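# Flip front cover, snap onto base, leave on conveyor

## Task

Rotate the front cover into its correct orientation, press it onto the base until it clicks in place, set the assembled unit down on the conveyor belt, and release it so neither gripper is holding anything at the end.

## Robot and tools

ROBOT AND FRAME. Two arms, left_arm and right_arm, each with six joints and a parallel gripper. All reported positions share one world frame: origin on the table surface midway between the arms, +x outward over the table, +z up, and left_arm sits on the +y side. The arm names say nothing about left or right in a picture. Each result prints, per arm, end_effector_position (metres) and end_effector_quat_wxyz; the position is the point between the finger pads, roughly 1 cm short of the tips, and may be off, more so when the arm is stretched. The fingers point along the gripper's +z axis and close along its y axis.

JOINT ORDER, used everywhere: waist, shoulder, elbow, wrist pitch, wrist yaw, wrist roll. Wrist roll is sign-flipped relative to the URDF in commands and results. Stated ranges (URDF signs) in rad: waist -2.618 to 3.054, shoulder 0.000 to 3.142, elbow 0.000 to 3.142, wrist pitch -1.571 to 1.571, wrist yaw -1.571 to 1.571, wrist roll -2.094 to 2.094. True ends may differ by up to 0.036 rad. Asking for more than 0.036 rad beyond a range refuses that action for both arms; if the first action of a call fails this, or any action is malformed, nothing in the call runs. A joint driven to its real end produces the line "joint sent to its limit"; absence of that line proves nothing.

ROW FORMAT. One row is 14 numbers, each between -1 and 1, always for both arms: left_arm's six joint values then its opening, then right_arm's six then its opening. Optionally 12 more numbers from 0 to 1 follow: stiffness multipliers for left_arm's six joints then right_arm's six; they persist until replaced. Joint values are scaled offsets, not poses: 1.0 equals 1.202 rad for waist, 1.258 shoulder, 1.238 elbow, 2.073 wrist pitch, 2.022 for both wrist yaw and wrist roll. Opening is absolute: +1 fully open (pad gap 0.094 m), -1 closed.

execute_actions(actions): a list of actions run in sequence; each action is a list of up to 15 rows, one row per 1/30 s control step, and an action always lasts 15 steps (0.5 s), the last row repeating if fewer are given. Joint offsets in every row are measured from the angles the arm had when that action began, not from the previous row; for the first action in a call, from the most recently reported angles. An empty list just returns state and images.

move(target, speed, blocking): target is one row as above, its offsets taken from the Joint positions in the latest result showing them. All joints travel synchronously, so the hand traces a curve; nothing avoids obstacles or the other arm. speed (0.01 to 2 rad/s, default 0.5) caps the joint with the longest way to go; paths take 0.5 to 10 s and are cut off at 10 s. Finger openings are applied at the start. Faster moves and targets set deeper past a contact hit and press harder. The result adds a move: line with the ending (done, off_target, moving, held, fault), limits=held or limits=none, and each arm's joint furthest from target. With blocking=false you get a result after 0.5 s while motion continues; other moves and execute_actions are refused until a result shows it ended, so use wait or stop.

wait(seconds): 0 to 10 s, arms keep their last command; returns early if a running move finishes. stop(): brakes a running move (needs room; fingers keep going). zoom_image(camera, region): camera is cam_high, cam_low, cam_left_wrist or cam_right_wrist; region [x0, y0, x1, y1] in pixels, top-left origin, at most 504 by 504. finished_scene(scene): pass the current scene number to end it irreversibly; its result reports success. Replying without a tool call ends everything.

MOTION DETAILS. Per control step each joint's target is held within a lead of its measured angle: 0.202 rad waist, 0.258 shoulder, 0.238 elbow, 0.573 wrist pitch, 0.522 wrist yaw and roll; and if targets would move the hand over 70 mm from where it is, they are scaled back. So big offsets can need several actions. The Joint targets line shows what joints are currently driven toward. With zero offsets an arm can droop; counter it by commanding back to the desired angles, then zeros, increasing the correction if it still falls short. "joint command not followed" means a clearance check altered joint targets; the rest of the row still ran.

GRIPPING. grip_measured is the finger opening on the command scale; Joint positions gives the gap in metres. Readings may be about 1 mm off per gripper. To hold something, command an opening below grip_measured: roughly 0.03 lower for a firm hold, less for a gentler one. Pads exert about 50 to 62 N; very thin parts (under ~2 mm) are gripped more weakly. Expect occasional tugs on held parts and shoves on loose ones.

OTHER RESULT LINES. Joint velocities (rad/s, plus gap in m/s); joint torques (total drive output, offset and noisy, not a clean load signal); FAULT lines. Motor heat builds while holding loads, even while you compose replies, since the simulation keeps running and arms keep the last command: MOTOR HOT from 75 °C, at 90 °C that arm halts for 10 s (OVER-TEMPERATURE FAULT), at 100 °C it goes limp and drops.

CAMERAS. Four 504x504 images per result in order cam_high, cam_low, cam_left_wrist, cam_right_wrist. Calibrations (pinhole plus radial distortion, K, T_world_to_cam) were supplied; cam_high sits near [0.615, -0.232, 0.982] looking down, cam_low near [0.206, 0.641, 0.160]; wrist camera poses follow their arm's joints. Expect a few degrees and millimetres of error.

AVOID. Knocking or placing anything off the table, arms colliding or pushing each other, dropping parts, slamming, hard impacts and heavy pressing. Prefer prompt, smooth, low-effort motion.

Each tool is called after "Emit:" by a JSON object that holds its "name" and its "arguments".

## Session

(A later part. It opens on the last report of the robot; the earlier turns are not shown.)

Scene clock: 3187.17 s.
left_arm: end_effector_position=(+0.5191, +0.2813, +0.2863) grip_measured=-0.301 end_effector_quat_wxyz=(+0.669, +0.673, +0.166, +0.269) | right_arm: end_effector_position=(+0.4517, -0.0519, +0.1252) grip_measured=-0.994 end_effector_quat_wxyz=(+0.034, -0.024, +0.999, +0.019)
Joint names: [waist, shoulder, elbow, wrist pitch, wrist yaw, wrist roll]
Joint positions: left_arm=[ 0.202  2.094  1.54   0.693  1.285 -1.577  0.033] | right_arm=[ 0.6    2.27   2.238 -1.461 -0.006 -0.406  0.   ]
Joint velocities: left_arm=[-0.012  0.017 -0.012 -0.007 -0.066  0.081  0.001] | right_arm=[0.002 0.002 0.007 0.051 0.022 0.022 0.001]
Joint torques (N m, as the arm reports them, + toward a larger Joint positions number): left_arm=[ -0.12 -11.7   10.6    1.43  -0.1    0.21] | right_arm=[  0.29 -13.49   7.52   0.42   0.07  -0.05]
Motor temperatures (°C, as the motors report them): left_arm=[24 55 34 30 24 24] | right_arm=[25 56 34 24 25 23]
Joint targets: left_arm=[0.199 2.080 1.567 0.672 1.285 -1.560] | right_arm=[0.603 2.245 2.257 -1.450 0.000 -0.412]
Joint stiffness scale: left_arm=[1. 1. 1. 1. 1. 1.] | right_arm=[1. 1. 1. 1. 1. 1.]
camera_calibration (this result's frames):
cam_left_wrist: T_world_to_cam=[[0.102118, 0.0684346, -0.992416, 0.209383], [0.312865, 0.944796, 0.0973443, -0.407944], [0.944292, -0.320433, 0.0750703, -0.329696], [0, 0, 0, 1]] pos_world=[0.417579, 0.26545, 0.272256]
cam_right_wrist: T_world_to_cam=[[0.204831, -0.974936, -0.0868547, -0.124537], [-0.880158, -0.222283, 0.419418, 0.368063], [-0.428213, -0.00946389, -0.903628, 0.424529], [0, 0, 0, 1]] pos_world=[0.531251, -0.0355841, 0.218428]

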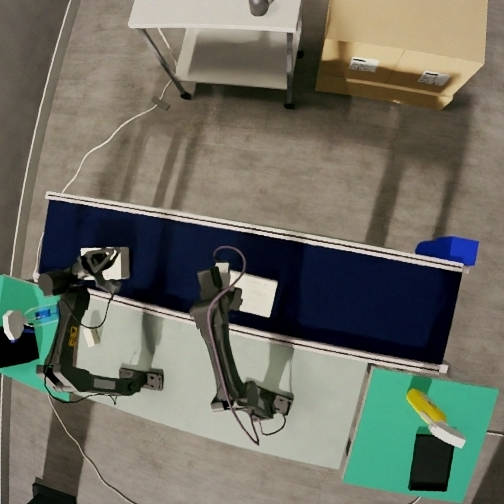

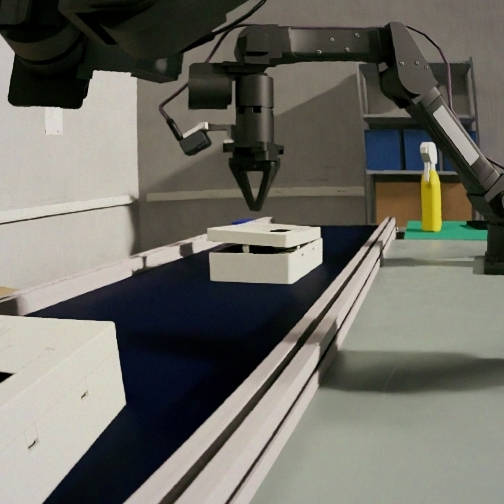

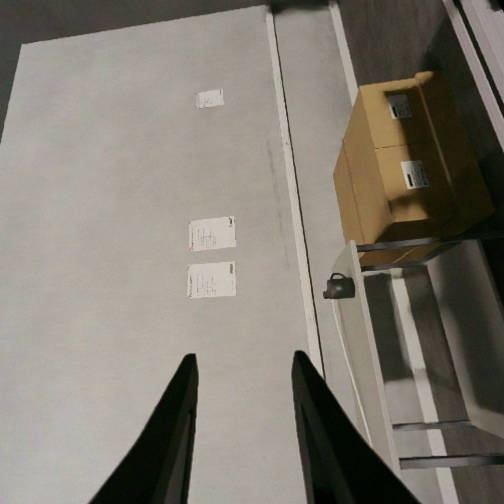

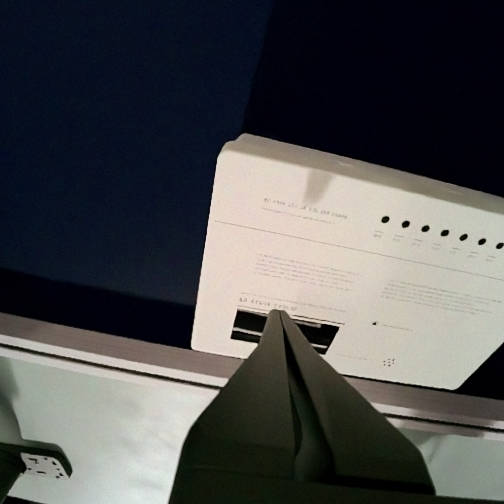

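Emit:
{"name": "zoom_image", "arguments": {"camera": "cam_low", "region": [195, 200, 335, 295]}}

Region (195, 200, 335, 295) of cam_low's 504x504 image, scaled by 3.600, with more detail than that image has; it fills the top 342 rows of this view, and the rest is white.

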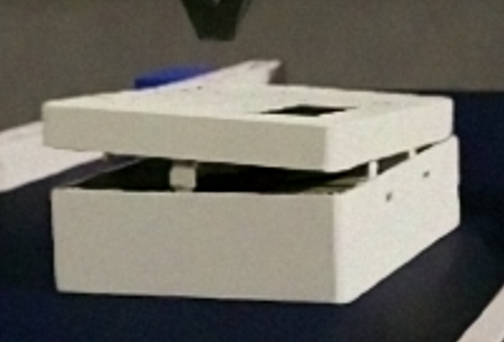

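Emit:
{"name": "move", "arguments": {"target": [-0.4226, 0.394, 0.022, 0.188, 0.011, 0.013, -0.5, -0.421, -0.3037, -0.392, 0.0333, 0, 0.214, -1], "speed": 0.3}}

Scene clock: 3305.43 s.
left_arm: end_effector_position=(+0.4799, +0.0105, +0.0763) grip_measured=-0.498 end_effector_quat_wxyz=(+0.709, +0.704, +0.026, +0.044) | right_arm: end_effector_position=(+0.4067, -0.2701, +0.1415) grip_measured=-0.994 end_effector_quat_wxyz=(+0.007, +0.015, +1.000, +0.003)
Joint names: [waist, shoulder, elbow, wrist pitch, wrist yaw, wrist roll]
Joint positions: left_arm=[-0.311  2.594  1.54   1.084  1.298 -1.568  0.024] | right_arm=[ 0.095  1.917  1.768 -1.409 -0.006  0.02   0.   ]
Joint velocities: left_arm=[-0.007 -0.017 -0.022 -0.037 -0.11   0.051  0.   ] | right_arm=[ 0.002 -0.022 -0.017  0.037 -0.051 -0.022  0.001]
Joint torques (N m, as the arm reports them, + toward a larger Joint positions number): left_arm=[  0.57 -12.85   9.1    1.67   0.04   0.19] | right_arm=[ -0.06 -11.06   4.79   0.33  -0.02   0.1 ]
Motor temperatures (°C, as the motors report them): left_arm=[24 55 34 30 24 24] | right_arm=[25 62 35 24 25 23]
Joint targets: left_arm=[-0.306 2.589 1.567 1.083 1.307 -1.550] | right_arm=[0.094 1.888 1.753 -1.392 -0.006 0.026]
Joint stiffness scale: left_arm=[1. 1. 1. 1. 1. 1.] | right_arm=[1. 1. 1. 1. 1. 1.]
move: off_target (left_arm, right_arm); limits=none; left_arm: farthest joint: the elbow, 0.027 radians from its target (0.027 radians at the start); right_arm: farthest joint: the shoulder, 0.029 radians from its target (0.382 radians at the start)
camera_calibration (this result's frames):
cam_left_wrist: T_world_to_cam=[[0.00638534, 0.027565, -0.9996, 0.0704289], [0.75237, 0.65834, 0.0229605, -0.321633], [0.65871, -0.752216, -0.0165354, -0.215176], [0, 0, 0, 1]] pos_world=[0.383276, 0.0479438, 0.0742276]
cam_right_wrist: T_world_to_cam=[[0.123478, -0.990163, -0.0658132, -0.300677], [-0.869436, -0.139916, 0.47382, 0.283293], [-0.478367, -0.00128594, -0.878159, 0.436866], [0, 0, 0, 1]] pos_world=[0.492414, -0.25752, 0.229619]

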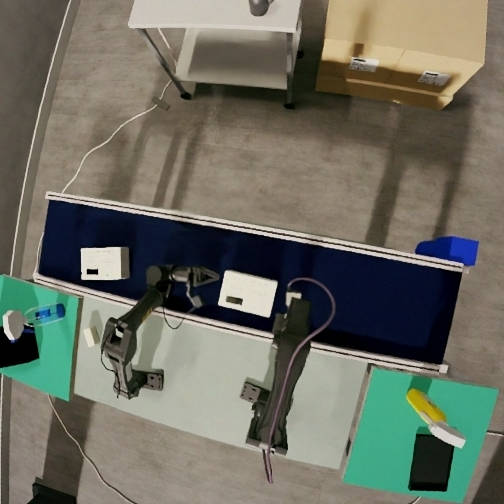

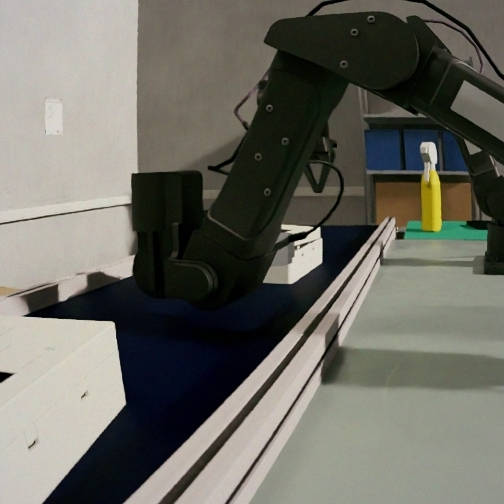

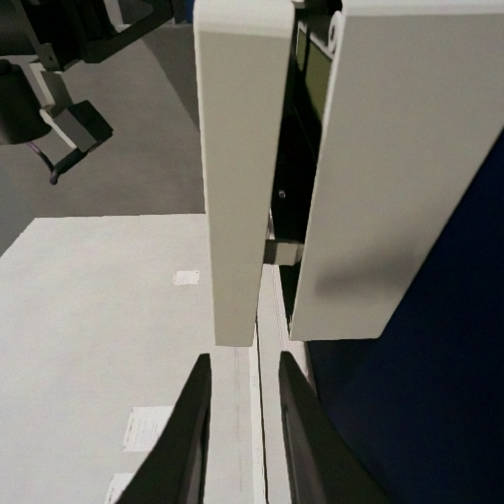

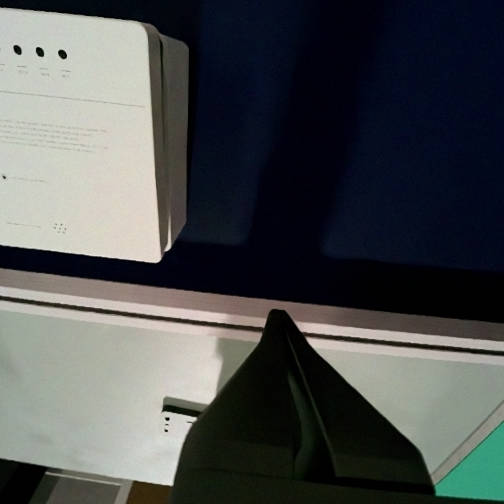

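Emit:
{"name": "move", "arguments": {"target": [0.004, -0.024, 0.022, -0.004, 0.0045, 0.009, -0.5, -0.001, -0.023, -0.012, 0.008, 0, 0.003, -1], "speed": 0.1}}

Scene clock: 3354.63 s.
left_arm: end_effector_position=(+0.4799, +0.0105, +0.0765) grip_measured=-0.498 end_effector_quat_wxyz=(+0.709, +0.704, +0.026, +0.045) | right_arm: end_effector_position=(+0.4067, -0.2701, +0.1415) grip_measured=-0.994 end_effector_quat_wxyz=(+0.007, +0.014, +1.000, +0.003)
Joint names: [waist, shoulder, elbow, wrist pitch, wrist yaw, wrist roll]
Joint positions: left_arm=[-0.311  2.594  1.54   1.085  1.298 -1.567  0.024] | right_arm=[ 0.095  1.917  1.768 -1.409 -0.006  0.021  0.   ]
Joint velocities: left_arm=[ 0.022 -0.017  0.007  0.066 -0.022  0.007  0.   ] | right_arm=[-0.007 -0.017  0.002  0.022  0.022  0.081 -0.001]
Joint torques (N m, as the arm reports them, + toward a larger Joint positions number): left_arm=[  0.36 -14.48   9.02   1.61   0.04   0.22] | right_arm=[ -0.14 -11.01   4.8    0.36   0.     0.08]
Motor temperatures (°C, as the motors report them): left_arm=[24 57 33 31 24 24] | right_arm=[25 57 33 24 25 23]
Joint targets: left_arm=[-0.307 2.564 1.567 1.076 1.307 -1.549] | right_arm=[0.093 1.888 1.753 -1.392 -0.006 0.027]
Joint stiffness scale: left_arm=[1. 1. 1. 1. 1. 1.] | right_arm=[1. 1. 1. 1. 1. 1.]
move: off_target (left_arm, right_arm); limits=none; left_arm: farthest joint: the shoulder, 0.030 radians from its target (0.030 radians at the start); right_arm: farthest joint: the shoulder, 0.029 radians from its target (0.029 radians at the start)
camera_calibration (this result's frames):
cam_left_wrist: T_world_to_cam=[[0.0071329, 0.0273303, -0.999601, 0.0702081], [0.752355, 0.658343, 0.0233685, -0.321658], [0.658719, -0.752221, -0.0158662, -0.215227], [0, 0, 0, 1]] pos_world=[0.383274, 0.0479442, 0.0742819]
cam_right_wrist: T_world_to_cam=[[0.124234, -0.990069, -0.0658027, -0.30096], [-0.869331, -0.140575, 0.473817, 0.283073], [-0.478362, -0.00165976, -0.878161, 0.436763], [0, 0, 0, 1]] pos_world=[0.492404, -0.257454, 0.229619]

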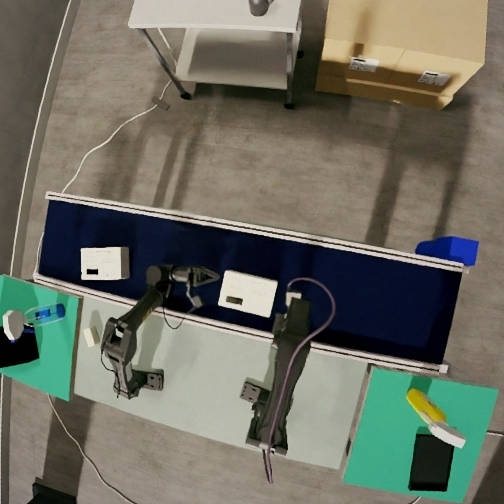

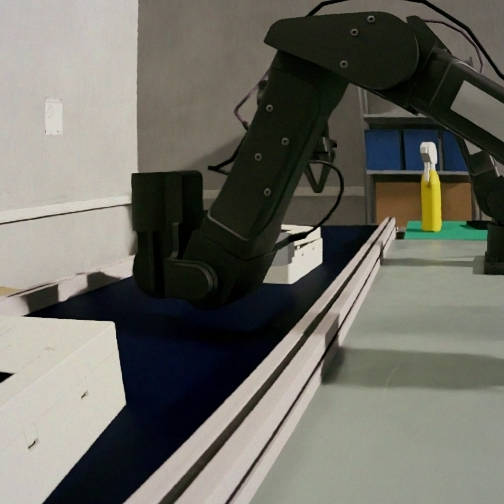

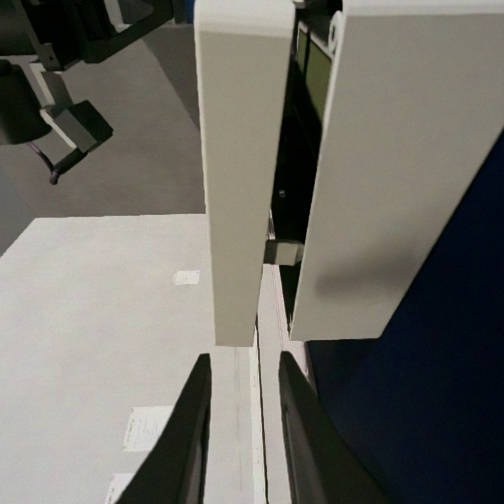

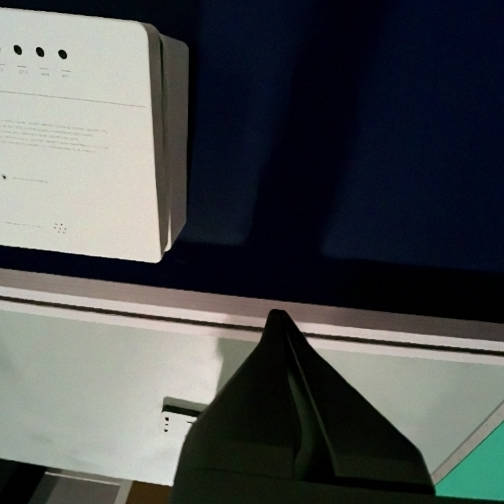

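Emit:
{"name": "move", "arguments": {"target": [0.004, -0.029, 0.022, -0.004, 0.0045, 0.009, -0.5, -0.001, -0.023, -0.012, 0.008, 0, 0.003, -1], "speed": 0.1}}

Scene clock: 3371.23 s.
left_arm: end_effector_position=(+0.4804, +0.0104, +0.0838) grip_measured=-0.498 end_effector_quat_wxyz=(+0.710, +0.702, +0.021, +0.049) | right_arm: end_effector_position=(+0.4068, -0.2701, +0.1415) grip_measured=-0.994 end_effector_quat_wxyz=(+0.007, +0.014, +1.000, +0.003)
Joint names: [waist, shoulder, elbow, wrist pitch, wrist yaw, wrist roll]
Joint positions: left_arm=[-0.311  2.58   1.54   1.085  1.299 -1.566  0.024] | right_arm=[ 0.095  1.917  1.768 -1.408 -0.006  0.022  0.   ]
Joint velocities: left_arm=[ 0.012 -0.007 -0.007 -0.007 -0.022  0.081  0.001] | right_arm=[-0.002  0.017 -0.007  0.037 -0.022  0.066 -0.   ]
Joint torques (N m, as the arm reports them, + toward a larger Joint positions number): left_arm=[  0.48 -13.71   9.19   1.56   0.02   0.22] | right_arm=[ -0.14 -11.02   4.8    0.36   0.     0.08]
Motor temperatures (°C, as the motors report them): left_arm=[24 60 33 31 24 24] | right_arm=[25 57 32 24 25 23]
Joint targets: left_arm=[-0.307 2.558 1.567 1.077 1.308 -1.549] | right_arm=[0.093 1.888 1.753 -1.392 -0.006 0.027]
Joint stiffness scale: left_arm=[1. 1. 1. 1. 1. 1.] | right_arm=[1. 1. 1. 1. 1. 1.]
move: off_target (left_arm, right_arm); limits=none; left_arm: farthest joint: the elbow, 0.027 radians from its target (0.027 radians at the start); right_arm: farthest joint: the shoulder, 0.029 radians from its target (0.029 radians at the start)
camera_calibration (this result's frames):
cam_left_wrist: T_world_to_cam=[[0.0202809, 0.0247322, -0.999488, 0.0712484], [0.752253, 0.658119, 0.0315493, -0.32275], [0.658562, -0.752508, -0.00525765, -0.216305], [0, 0, 0, 1]] pos_world=[0.383795, 0.0478744, 0.0802572]
cam_right_wrist: T_world_to_cam=[[0.125014, -0.989976, -0.0657256, -0.30128], [-0.869406, -0.141224, 0.473486, 0.283056], [-0.478022, -0.0020503, -0.878345, 0.436592], [0, 0, 0, 1]] pos_world=[0.492455, -0.25739, 0.229653]

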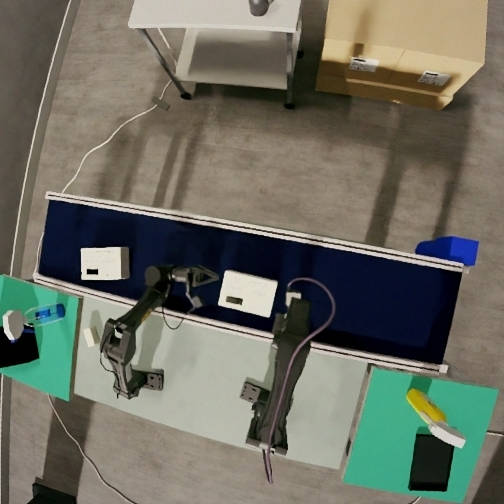

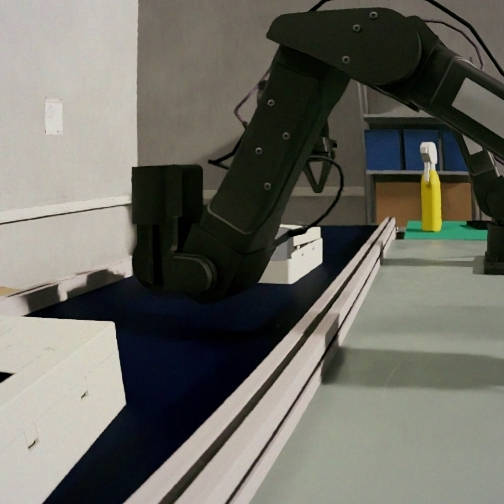

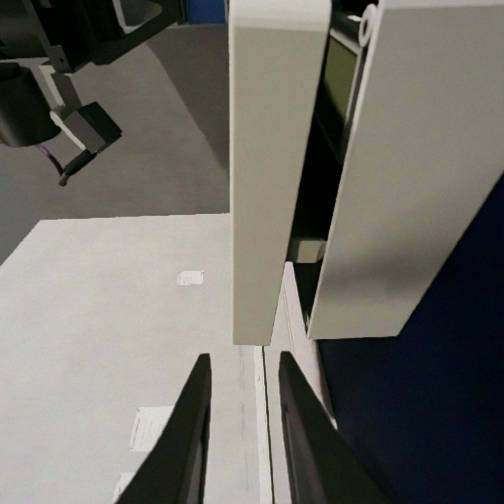

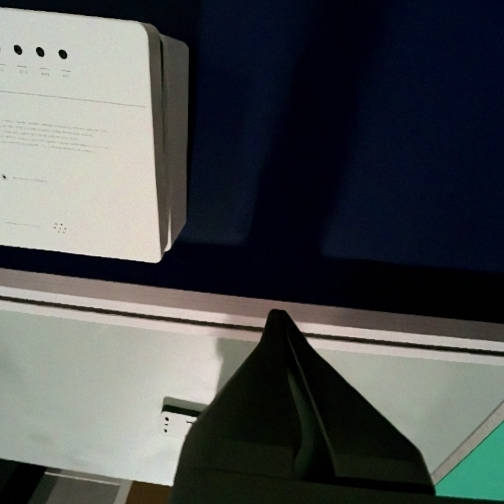

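Emit:
{"name": "move", "arguments": {"target": [0.004, 0.0024, 0.022, -0.004, 0.0045, 0.009, -0.5, -0.001, -0.023, -0.012, 0.008, 0, 0.003, -1], "speed": 0.05}}

Scene clock: 3378.83 s.
left_arm: end_effector_position=(+0.4804, +0.0104, +0.0839) grip_measured=-0.498 end_effector_quat_wxyz=(+0.710, +0.702, +0.021, +0.049) | right_arm: end_effector_position=(+0.4068, -0.2701, +0.1415) grip_measured=-0.994 end_effector_quat_wxyz=(+0.007, +0.014, +1.000, +0.003)
Joint names: [waist, shoulder, elbow, wrist pitch, wrist yaw, wrist roll]
Joint positions: left_arm=[-0.311  2.58   1.54   1.086  1.299 -1.566  0.024] | right_arm=[ 0.095  1.917  1.768 -1.408 -0.006  0.022  0.   ]
Joint velocities: left_arm=[-0.007  0.022 -0.012  0.037 -0.022 -0.037 -0.   ] | right_arm=[-0.007 -0.012  0.012 -0.051  0.066  0.007  0.   ]
Joint torques (N m, as the arm reports them, + toward a larger Joint positions number): left_arm=[  0.38 -12.32   9.     1.6    0.04   0.2 ] | right_arm=[ -0.13 -11.01   4.8    0.36   0.     0.1 ]
Motor temperatures (°C, as the motors report them): left_arm=[24 60 33 31 24 24] | right_arm=[25 57 32 24 25 23]
Joint targets: left_arm=[-0.307 2.583 1.567 1.077 1.308 -1.548] | right_arm=[0.093 1.888 1.753 -1.392 -0.006 0.028]
Joint stiffness scale: left_arm=[1. 1. 1. 1. 1. 1.] | right_arm=[1. 1. 1. 1. 1. 1.]
move: off_target (left_arm, right_arm); limits=none; left_arm: farthest joint: the elbow, 0.027 radians from its target (0.027 radians at the start); right_arm: farthest joint: the shoulder, 0.029 radians from its target (0.029 radians at the start)
camera_calibration (this result's frames):
cam_left_wrist: T_world_to_cam=[[0.0202772, 0.0246289, -0.999491, 0.0712966], [0.752256, 0.658119, 0.0314784, -0.322746], [0.658559, -0.752511, -0.00518239, -0.216308], [0, 0, 0, 1]] pos_world=[0.383793, 0.0478748, 0.0802988]
cam_right_wrist: T_world_to_cam=[[0.125392, -0.989928, -0.0657202, -0.301422], [-0.869353, -0.141553, 0.473485, 0.282946], [-0.478019, -0.00223721, -0.878346, 0.43654], [0, 0, 0, 1]] pos_world=[0.49245, -0.257357, 0.229653]

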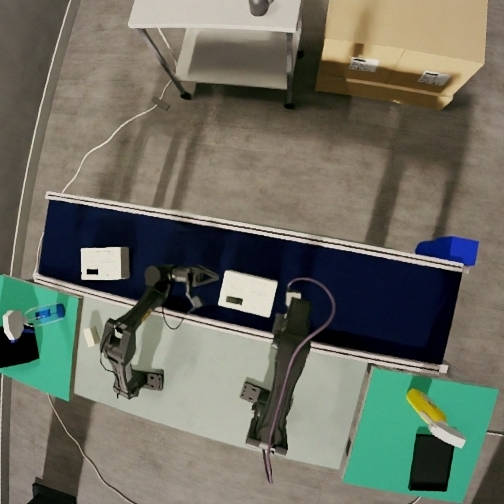

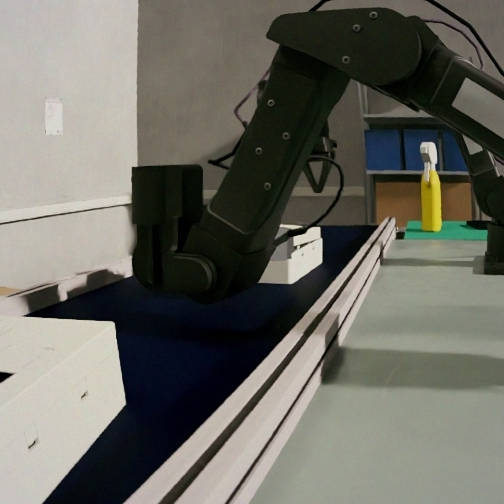

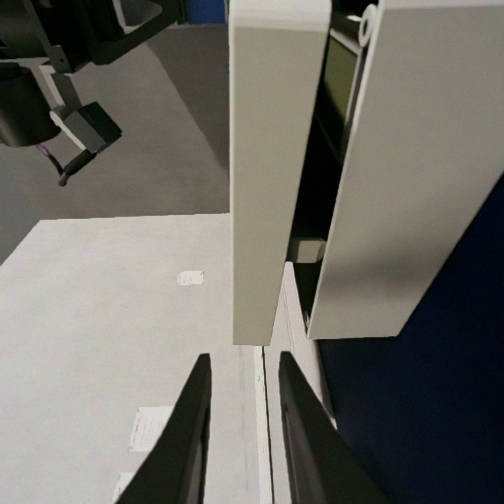

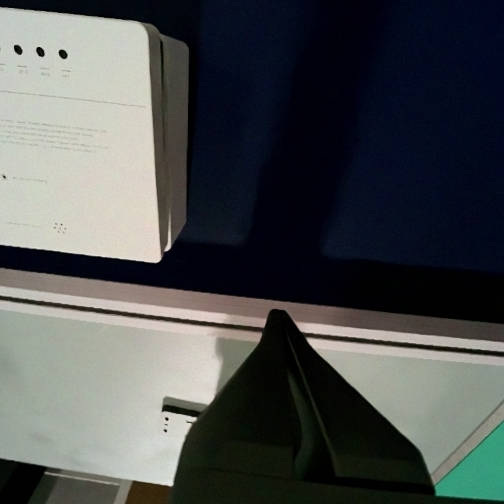

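Emit:
{"name": "move", "arguments": {"target": [0.004, -0.010, 0.022, -0.0265, 0.0, 0.009, -0.5, -0.001, -0.023, -0.012, 0.008, 0, 0.003, -1], "speed": 0.12}}

Scene clock: 3404.87 s.
left_arm: end_effector_position=(+0.4805, +0.0103, +0.0800) grip_measured=-0.498 end_effector_quat_wxyz=(+0.707, +0.705, +0.033, +0.038) | right_arm: end_effector_position=(+0.4068, -0.2701, +0.1415) grip_measured=-0.994 end_effector_quat_wxyz=(+0.007, +0.013, +1.000, +0.003)
Joint names: [waist, shoulder, elbow, wrist pitch, wrist yaw, wrist roll]
Joint positions: left_arm=[-0.311  2.58   1.54   1.053  1.299 -1.564  0.024] | right_arm=[ 0.095  1.917  1.768 -1.408 -0.006  0.023  0.   ]
Joint velocities: left_arm=[-0.007  0.012 -0.002  0.007 -0.066  0.051 -0.   ] | right_arm=[-0.002 -0.002  0.002 -0.007  0.022 -0.022 -0.   ]
Joint torques (N m, as the arm reports them, + toward a larger Joint positions number): left_arm=[  0.41 -13.24   9.15   1.49  -0.01   0.2 ] | right_arm=[ -0.14 -11.02   4.8    0.35   0.     0.08]
Motor temperatures (°C, as the motors report them): left_arm=[24 58 33 31 24 24] | right_arm=[25 57 32 24 25 23]
Joint targets: left_arm=[-0.307 2.567 1.567 1.031 1.299 -1.547] | right_arm=[0.093 1.888 1.753 -1.392 -0.006 0.028]
Joint stiffness scale: left_arm=[1. 1. 1. 1. 1. 1.] | right_arm=[1. 1. 1. 1. 1. 1.]
move: off_target (left_arm, right_arm); limits=none; left_arm: farthest joint: the elbow, 0.027 radians from its target (0.027 radians at the start); right_arm: farthest joint: the shoulder, 0.029 radians from its target (0.029 radians at the start)
camera_calibration (this result's frames):
cam_left_wrist: T_world_to_cam=[[-0.0127887, 0.0300939, -0.999465, 0.0832925], [0.752951, 0.657998, 0.0101779, -0.321321], [0.657952, -0.752418, -0.0310742, -0.21405], [0, 0, 0, 1]] pos_world=[0.383839, 0.0478672, 0.0798669]
cam_right_wrist: T_world_to_cam=[[0.126147, -0.989833, -0.0657094, -0.301705], [-0.869247, -0.142211, 0.473483, 0.282725], [-0.478014, -0.00261102, -0.878348, 0.436437], [0, 0, 0, 1]] pos_world=[0.49244, -0.257291, 0.229654]

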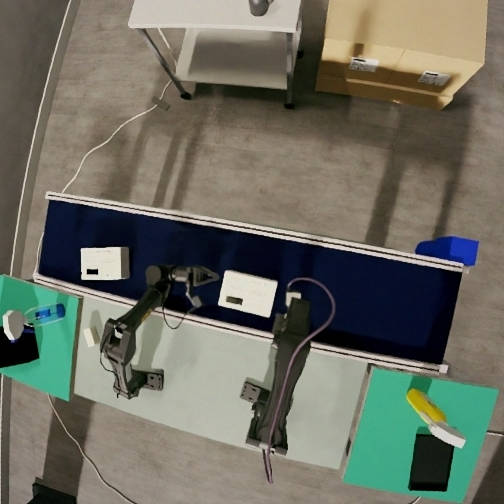

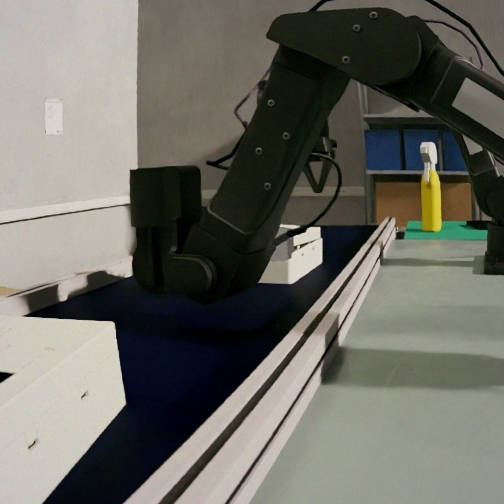

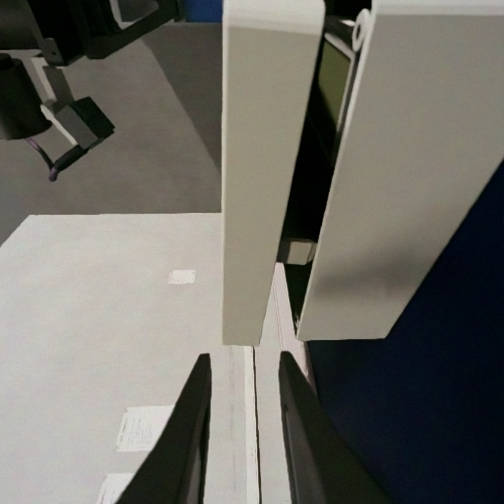

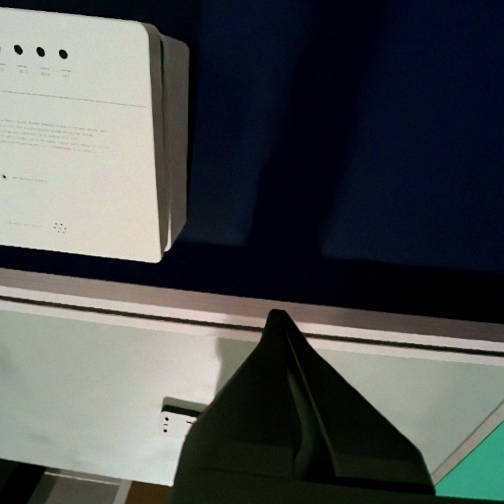

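Emit:
{"name": "move", "arguments": {"target": [-0.0666, -0.010, 0.022, -0.0106, -0.0514, 0.0085, -0.5, -0.001, -0.023, -0.012, 0.008, 0, 0.0025, -1], "speed": 0.07}}

Scene clock: 3427.00 s.
left_arm: end_effector_position=(+0.4765, -0.0244, +0.0801) grip_measured=-0.498 end_effector_quat_wxyz=(+0.707, +0.704, +0.040, +0.044) | right_arm: end_effector_position=(+0.4069, -0.2701, +0.1415) grip_measured=-0.994 end_effector_quat_wxyz=(+0.007, +0.013, +1.000, +0.003)
Joint names: [waist, shoulder, elbow, wrist pitch, wrist yaw, wrist roll]
Joint positions: left_arm=[-0.385  2.58   1.54   1.053  1.206 -1.564  0.024] | right_arm=[ 0.095  1.917  1.768 -1.408 -0.006  0.023  0.   ]
Joint velocities: left_arm=[-0.017  0.002 -0.007 -0.007 -0.022 -0.051  0.   ] | right_arm=[ 0.007 -0.012 -0.017 -0.007  0.051  0.066 -0.   ]
Joint torques (N m, as the arm reports them, + toward a larger Joint positions number): left_arm=[ -0.71 -13.32   9.18   1.56  -0.12   0.18] | right_arm=[ -0.13 -11.02   4.8    0.36   0.     0.08]
Motor temperatures (°C, as the motors report them): left_arm=[24 59 33 31 24 24] | right_arm=[25 57 32 24 25 23]
Joint targets: left_arm=[-0.391 2.567 1.567 1.032 1.194 -1.547] | right_arm=[0.093 1.888 1.753 -1.392 -0.006 0.028]
Joint stiffness scale: left_arm=[1. 1. 1. 1. 1. 1.] | right_arm=[1. 1. 1. 1. 1. 1.]
move: off_target (left_arm, right_arm); limits=none; left_arm: farthest joint: the elbow, 0.027 radians from its target (0.027 radians at the start); right_arm: farthest joint: the shoulder, 0.029 radians from its target (0.029 radians at the start)
camera_calibration (this result's frames):
cam_left_wrist: T_world_to_cam=[[-0.0143526, 0.0287828, -0.999483, 0.085114], [0.740279, 0.672243, 0.00872856, -0.28896], [0.672146, -0.739771, -0.0309558, -0.243994], [0, 0, 0, 1]] pos_world=[0.379132, 0.0113017, 0.0800391]
cam_right_wrist: T_world_to_cam=[[0.126172, -0.989834, -0.0656425, -0.301741], [-0.869427, -0.142202, 0.473155, 0.282928], [-0.477679, -0.00262775, -0.87853, 0.436369], [0, 0, 0, 1]] pos_world=[0.492501, -0.257294, 0.229687]

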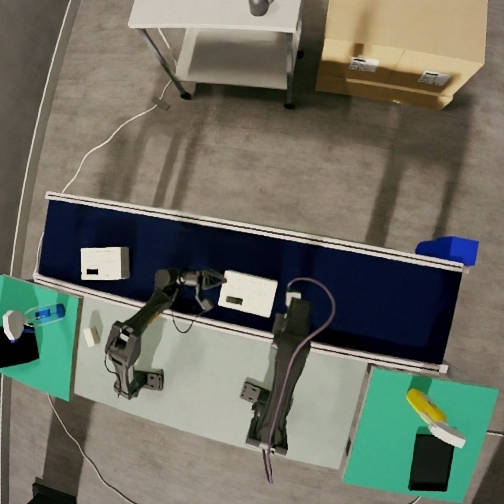

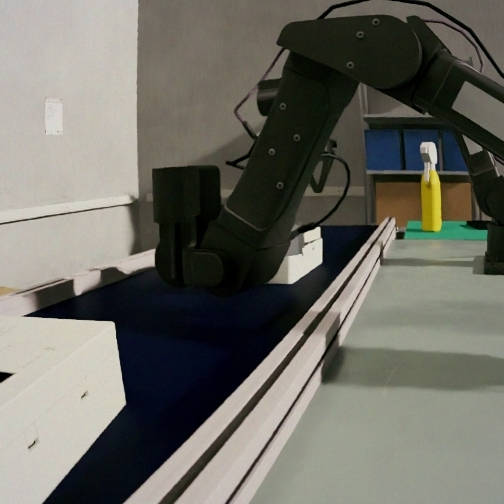

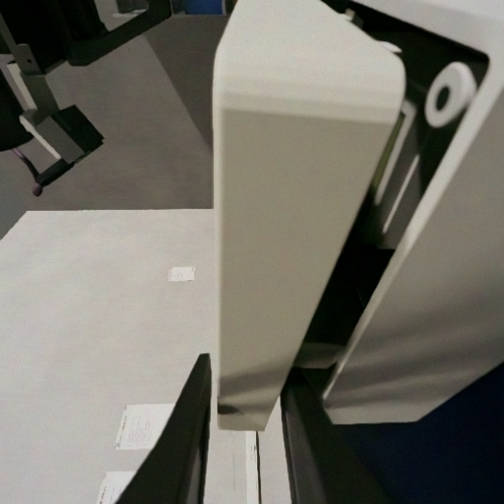

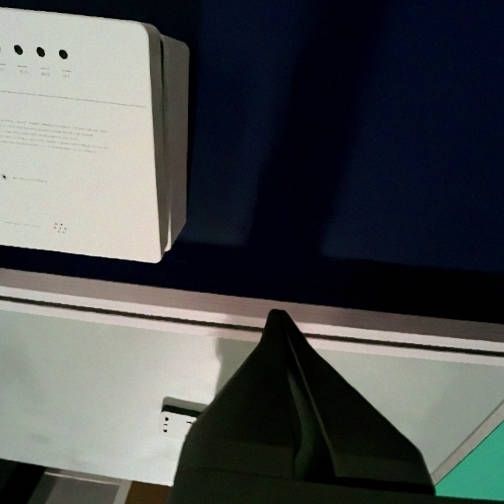

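Emit:
{"name": "execute_actions", "arguments": {"actions": [[[-0.003,-0.010,0.022,-0.010,-0.003,0.0085,-0.52,-0.001,-0.023,-0.012,0.008,0,0.0025,-1],[-0.003,-0.010,0.022,-0.010,-0.003,0.0085,-0.54,-0.001,-0.023,-0.012,0.008,0,0.0025,-1],[-0.003,-0.010,0.022,-0.010,-0.003,0.0085,-0.56,-0.001,-0.023,-0.012,0.008,0,0.0025,-1],[-0.003,-0.010,0.022,-0.010,-0.003,0.0085,-0.58,-0.001,-0.023,-0.012,0.008,0,0.0025,-1],[-0.003,-0.010,0.022,-0.010,-0.003,0.0085,-0.60,-0.001,-0.023,-0.012,0.008,0,0.0025,-1],[-0.003,-0.010,0.022,-0.010,-0.003,0.0085,-0.61,-0.001,-0.023,-0.012,0.008,0,0.0025,-1],[-0.003,-0.010,0.022,-0.010,-0.003,0.0085,-0.62,-0.001,-0.023,-0.012,0.008,0,0.0025,-1],[-0.003,-0.010,0.022,-0.010,-0.003,0.0085,-0.63,-0.001,-0.023,-0.012,0.008,0,0.0025,-1],[-0.003,-0.010,0.022,-0.010,-0.003,0.0085,-0.64,-0.001,-0.023,-0.012,0.008,0,0.0025,-1],[-0.003,-0.010,0.022,-0.010,-0.003,0.0085,-0.65,-0.001,-0.023,-0.012,0.008,0,0.0025,-1],[-0.003,-0.010,0.022,-0.010,-0.003,0.0085,-0.66,-0.001,-0.023,-0.012,0.008,0,0.0025,-1],[-0.003,-0.010,0.022,-0.010,-0.003,0.0085,-0.67,-0.001,-0.023,-0.012,0.008,0,0.0025,-1]]]}}

Scene clock: 3447.97 s.
left_arm: end_effector_position=(+0.4768, -0.0244, +0.0801) grip_measured=-0.644 end_effector_quat_wxyz=(+0.707, +0.704, +0.040, +0.044) | right_arm: end_effector_position=(+0.4069, -0.2701, +0.1415) grip_measured=-0.994 end_effector_quat_wxyz=(+0.007, +0.013, +1.000, +0.003)
Joint names: [waist, shoulder, elbow, wrist pitch, wrist yaw, wrist roll]
Joint positions: left_arm=[-0.385  2.58   1.54   1.053  1.205 -1.564  0.017] | right_arm=[ 0.095  1.917  1.768 -1.408 -0.006  0.023  0.   ]
Joint velocities: left_arm=[-0.007  0.012  0.012 -0.007  0.022 -0.037  0.   ] | right_arm=[-0.002  0.022 -0.012 -0.022  0.051 -0.037 -0.001]
Joint torques (N m, as the arm reports them, + toward a larger Joint positions number): left_arm=[ -0.31 -13.33   9.11   1.56  -0.07   0.21] | right_arm=[ -0.14 -11.02   4.81   0.36   0.     0.08]
Motor temperatures (°C, as the motors report them): left_arm=[24 60 33 31 24 24] | right_arm=[25 57 32 24 25 23]
Joint targets: left_arm=[-0.388 2.567 1.567 1.032 1.200 -1.547] | right_arm=[0.093 1.888 1.753 -1.392 -0.006 0.028]
Joint stiffness scale: left_arm=[1. 1. 1. 1. 1. 1.] | right_arm=[1. 1. 1. 1. 1. 1.]
camera_calibration (this result's frames):
cam_left_wrist: T_world_to_cam=[[-0.0144014, 0.0287416, -0.999483, 0.0851425], [0.739253, 0.673372, 0.00871199, -0.288663], [0.673274, -0.738745, -0.0309448, -0.244665], [0, 0, 0, 1]] pos_world=[0.379348, 0.0111854, 0.0800422]
cam_right_wrist: T_world_to_cam=[[0.126172, -0.989834, -0.0656425, -0.301741], [-0.869427, -0.142202, 0.473155, 0.282928], [-0.477679, -0.00262775, -0.87853, 0.436369], [0, 0, 0, 1]] pos_world=[0.492501, -0.257294, 0.229687]

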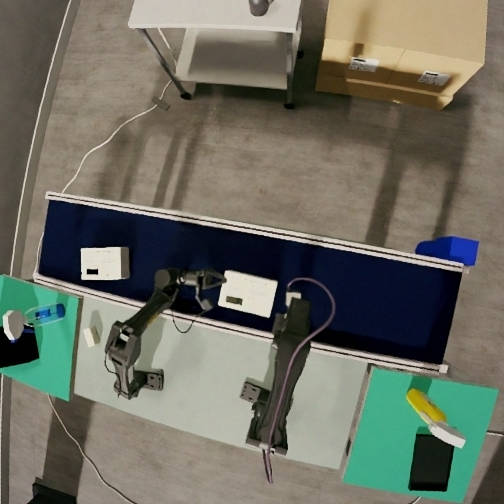

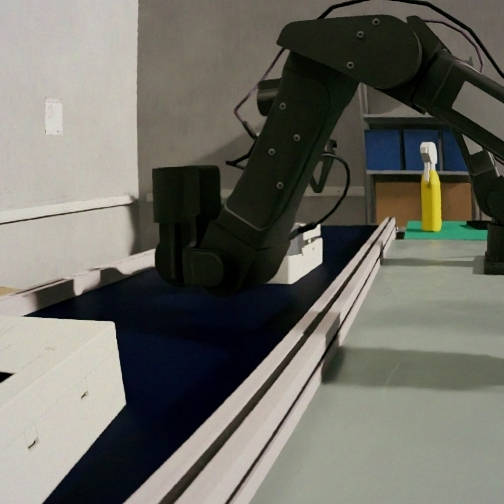

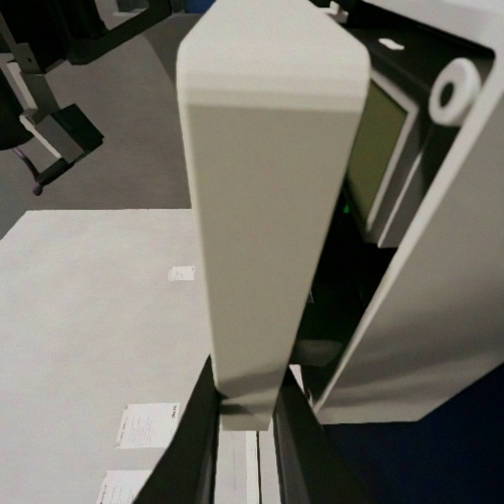

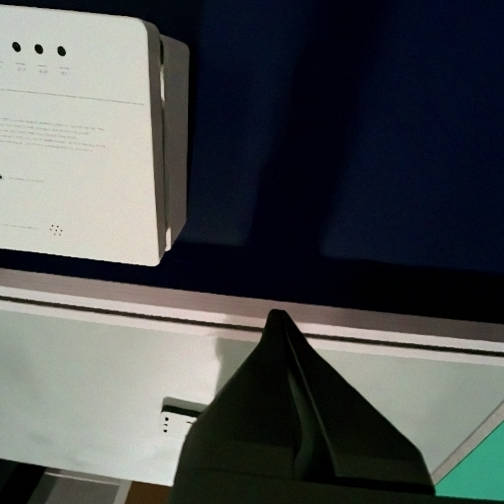

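Emit:
{"name": "zoom_image", "arguments": {"camera": "cam_right_wrist", "region": [90, 0, 240, 290]}}

Emit:
{"name": "zoom_image", "arguments": {"camera": "cam_left_wrist", "region": [150, 0, 504, 450]}}

Region (90, 0, 240, 290) of cam_right_wrist's 504x504 image, scaled by 1.738, with more detail than that image has; it fills the left 261 columns of this view, and the rest is white.

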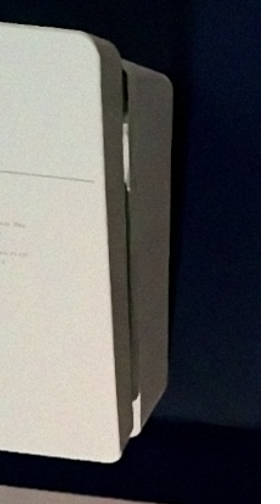

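Region (150, 0, 504, 450) of cam_left_wrist's 504x504 image, scaled by 1.120, with more detail than that image has; it fills the left 396 columns of this view, and the rest is white.

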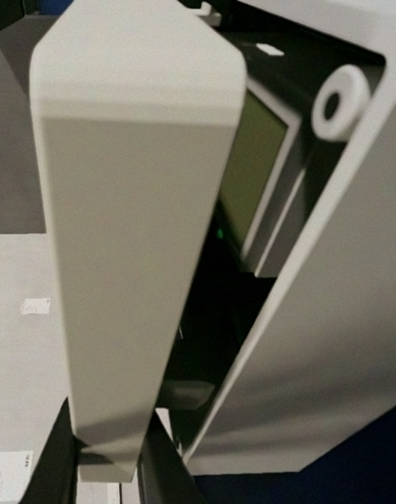

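Emit:
{"name": "zoom_image", "arguments": {"camera": "cam_low", "region": [260, 205, 340, 295]}}

Region (260, 205, 340, 295) of cam_low's 504x504 image, scaled by 5.600, with more detail than that image has.

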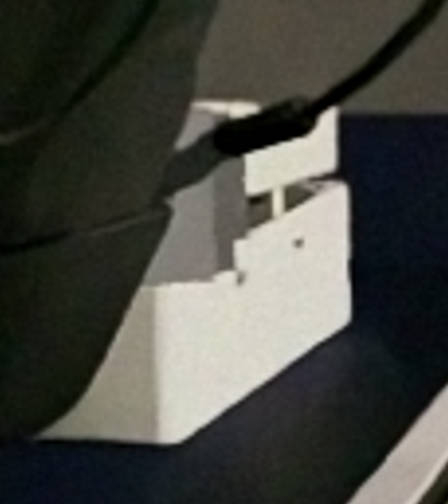

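Emit:
{"name": "zoom_image", "arguments": {"camera": "cam_left_wrist", "region": [260, 310, 380, 430]}}

Region (260, 310, 380, 430) of cam_left_wrist's 504x504 image, scaled by 4.200, with more detail than that image has.

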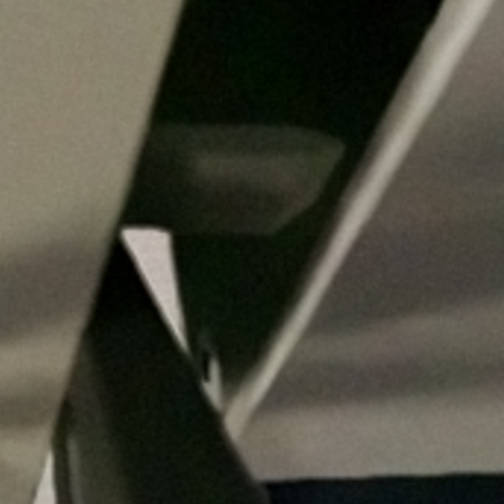

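Emit:
{"name": "move", "arguments": {"target": [-0.003, -0.010, 0.022, 0.069, -0.003, 0.0584, -0.67, -0.001, -0.023, -0.012, 0.008, 0, 0.0025, -1], "speed": 0.09}}

Scene clock: 3570.03 s.
left_arm: end_effector_position=(+0.4755, -0.0240, +0.0975) grip_measured=-0.644 end_effector_quat_wxyz=(+0.723, +0.688, +0.029, +0.053) | right_arm: end_effector_position=(+0.4070, -0.2701, +0.1415) grip_measured=-0.994 end_effector_quat_wxyz=(+0.007, +0.013, +1.000, +0.003)
Joint names: [waist, shoulder, elbow, wrist pitch, wrist yaw, wrist roll]
Joint positions: left_arm=[-0.385  2.58   1.54   1.182  1.205 -1.468  0.017] | right_arm=[ 0.095  1.917  1.768 -1.408 -0.006  0.023  0.   ]
Joint velocities: left_arm=[-0.007 -0.017 -0.002  0.051 -0.022 -0.007 -0.   ] | right_arm=[ 0.012 -0.002 -0.012 -0.022  0.007 -0.022  0.   ]
Joint torques (N m, as the arm reports them, + toward a larger Joint positions number): left_arm=[ -0.21 -13.37   9.07   1.83  -0.17   0.24] | right_arm=[ -0.14 -11.02   4.8    0.36   0.     0.07]
Motor temperatures (°C, as the motors report them): left_arm=[24 61 32 31 24 24] | right_arm=[25 58 31 24 25 23]
Joint targets: left_arm=[-0.388 2.567 1.567 1.196 1.199 -1.446] | right_arm=[0.093 1.888 1.753 -1.391 -0.006 0.028]
Joint stiffness scale: left_arm=[1. 1. 1. 1. 1. 1.] | right_arm=[1. 1. 1. 1. 1. 1.]
move: off_target (left_arm, right_arm); limits=none; left_arm: farthest joint: the elbow, 0.027 radians from its target (0.027 radians at the start); right_arm: farthest joint: the shoulder, 0.029 radians from its target (0.029 radians at the start)
camera_calibration (this result's frames):
cam_left_wrist: T_world_to_cam=[[0.0159768, -0.0142459, -0.999771, 0.0869971], [0.740887, 0.671626, 0.00226958, -0.288271], [0.67144, -0.740753, 0.021285, -0.24729], [0, 0, 0, 1]] pos_world=[0.378227, 0.0116689, 0.092895]
cam_right_wrist: T_world_to_cam=[[0.126197, -0.989835, -0.0655755, -0.301778], [-0.869607, -0.142193, 0.472826, 0.283132], [-0.477344, -0.00264447, -0.878712, 0.4363], [0, 0, 0, 1]] pos_world=[0.492562, -0.257297, 0.229721]

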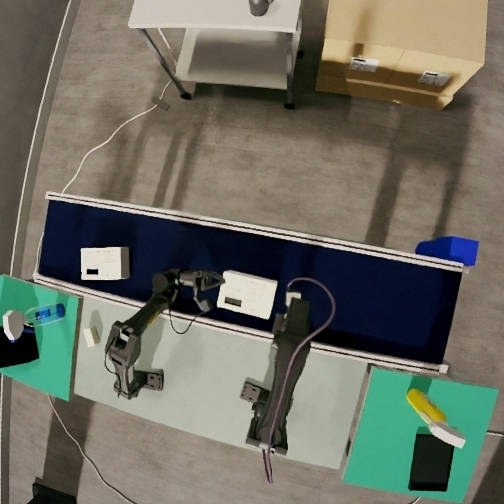

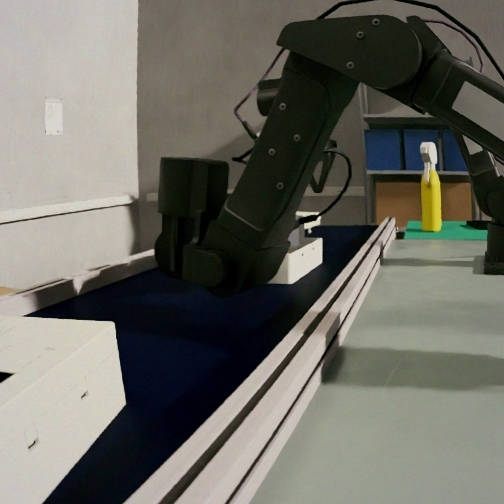

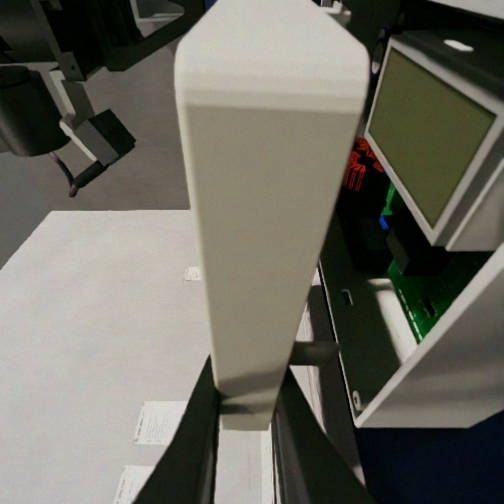

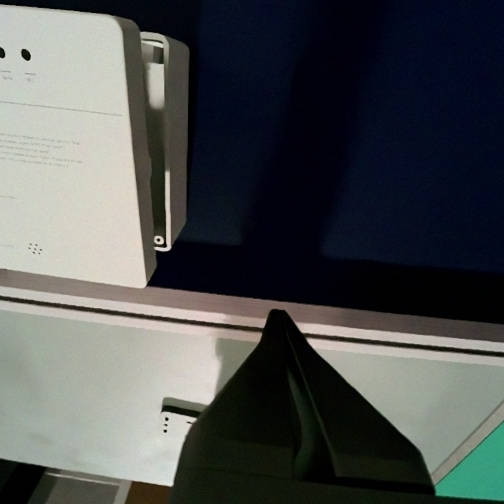

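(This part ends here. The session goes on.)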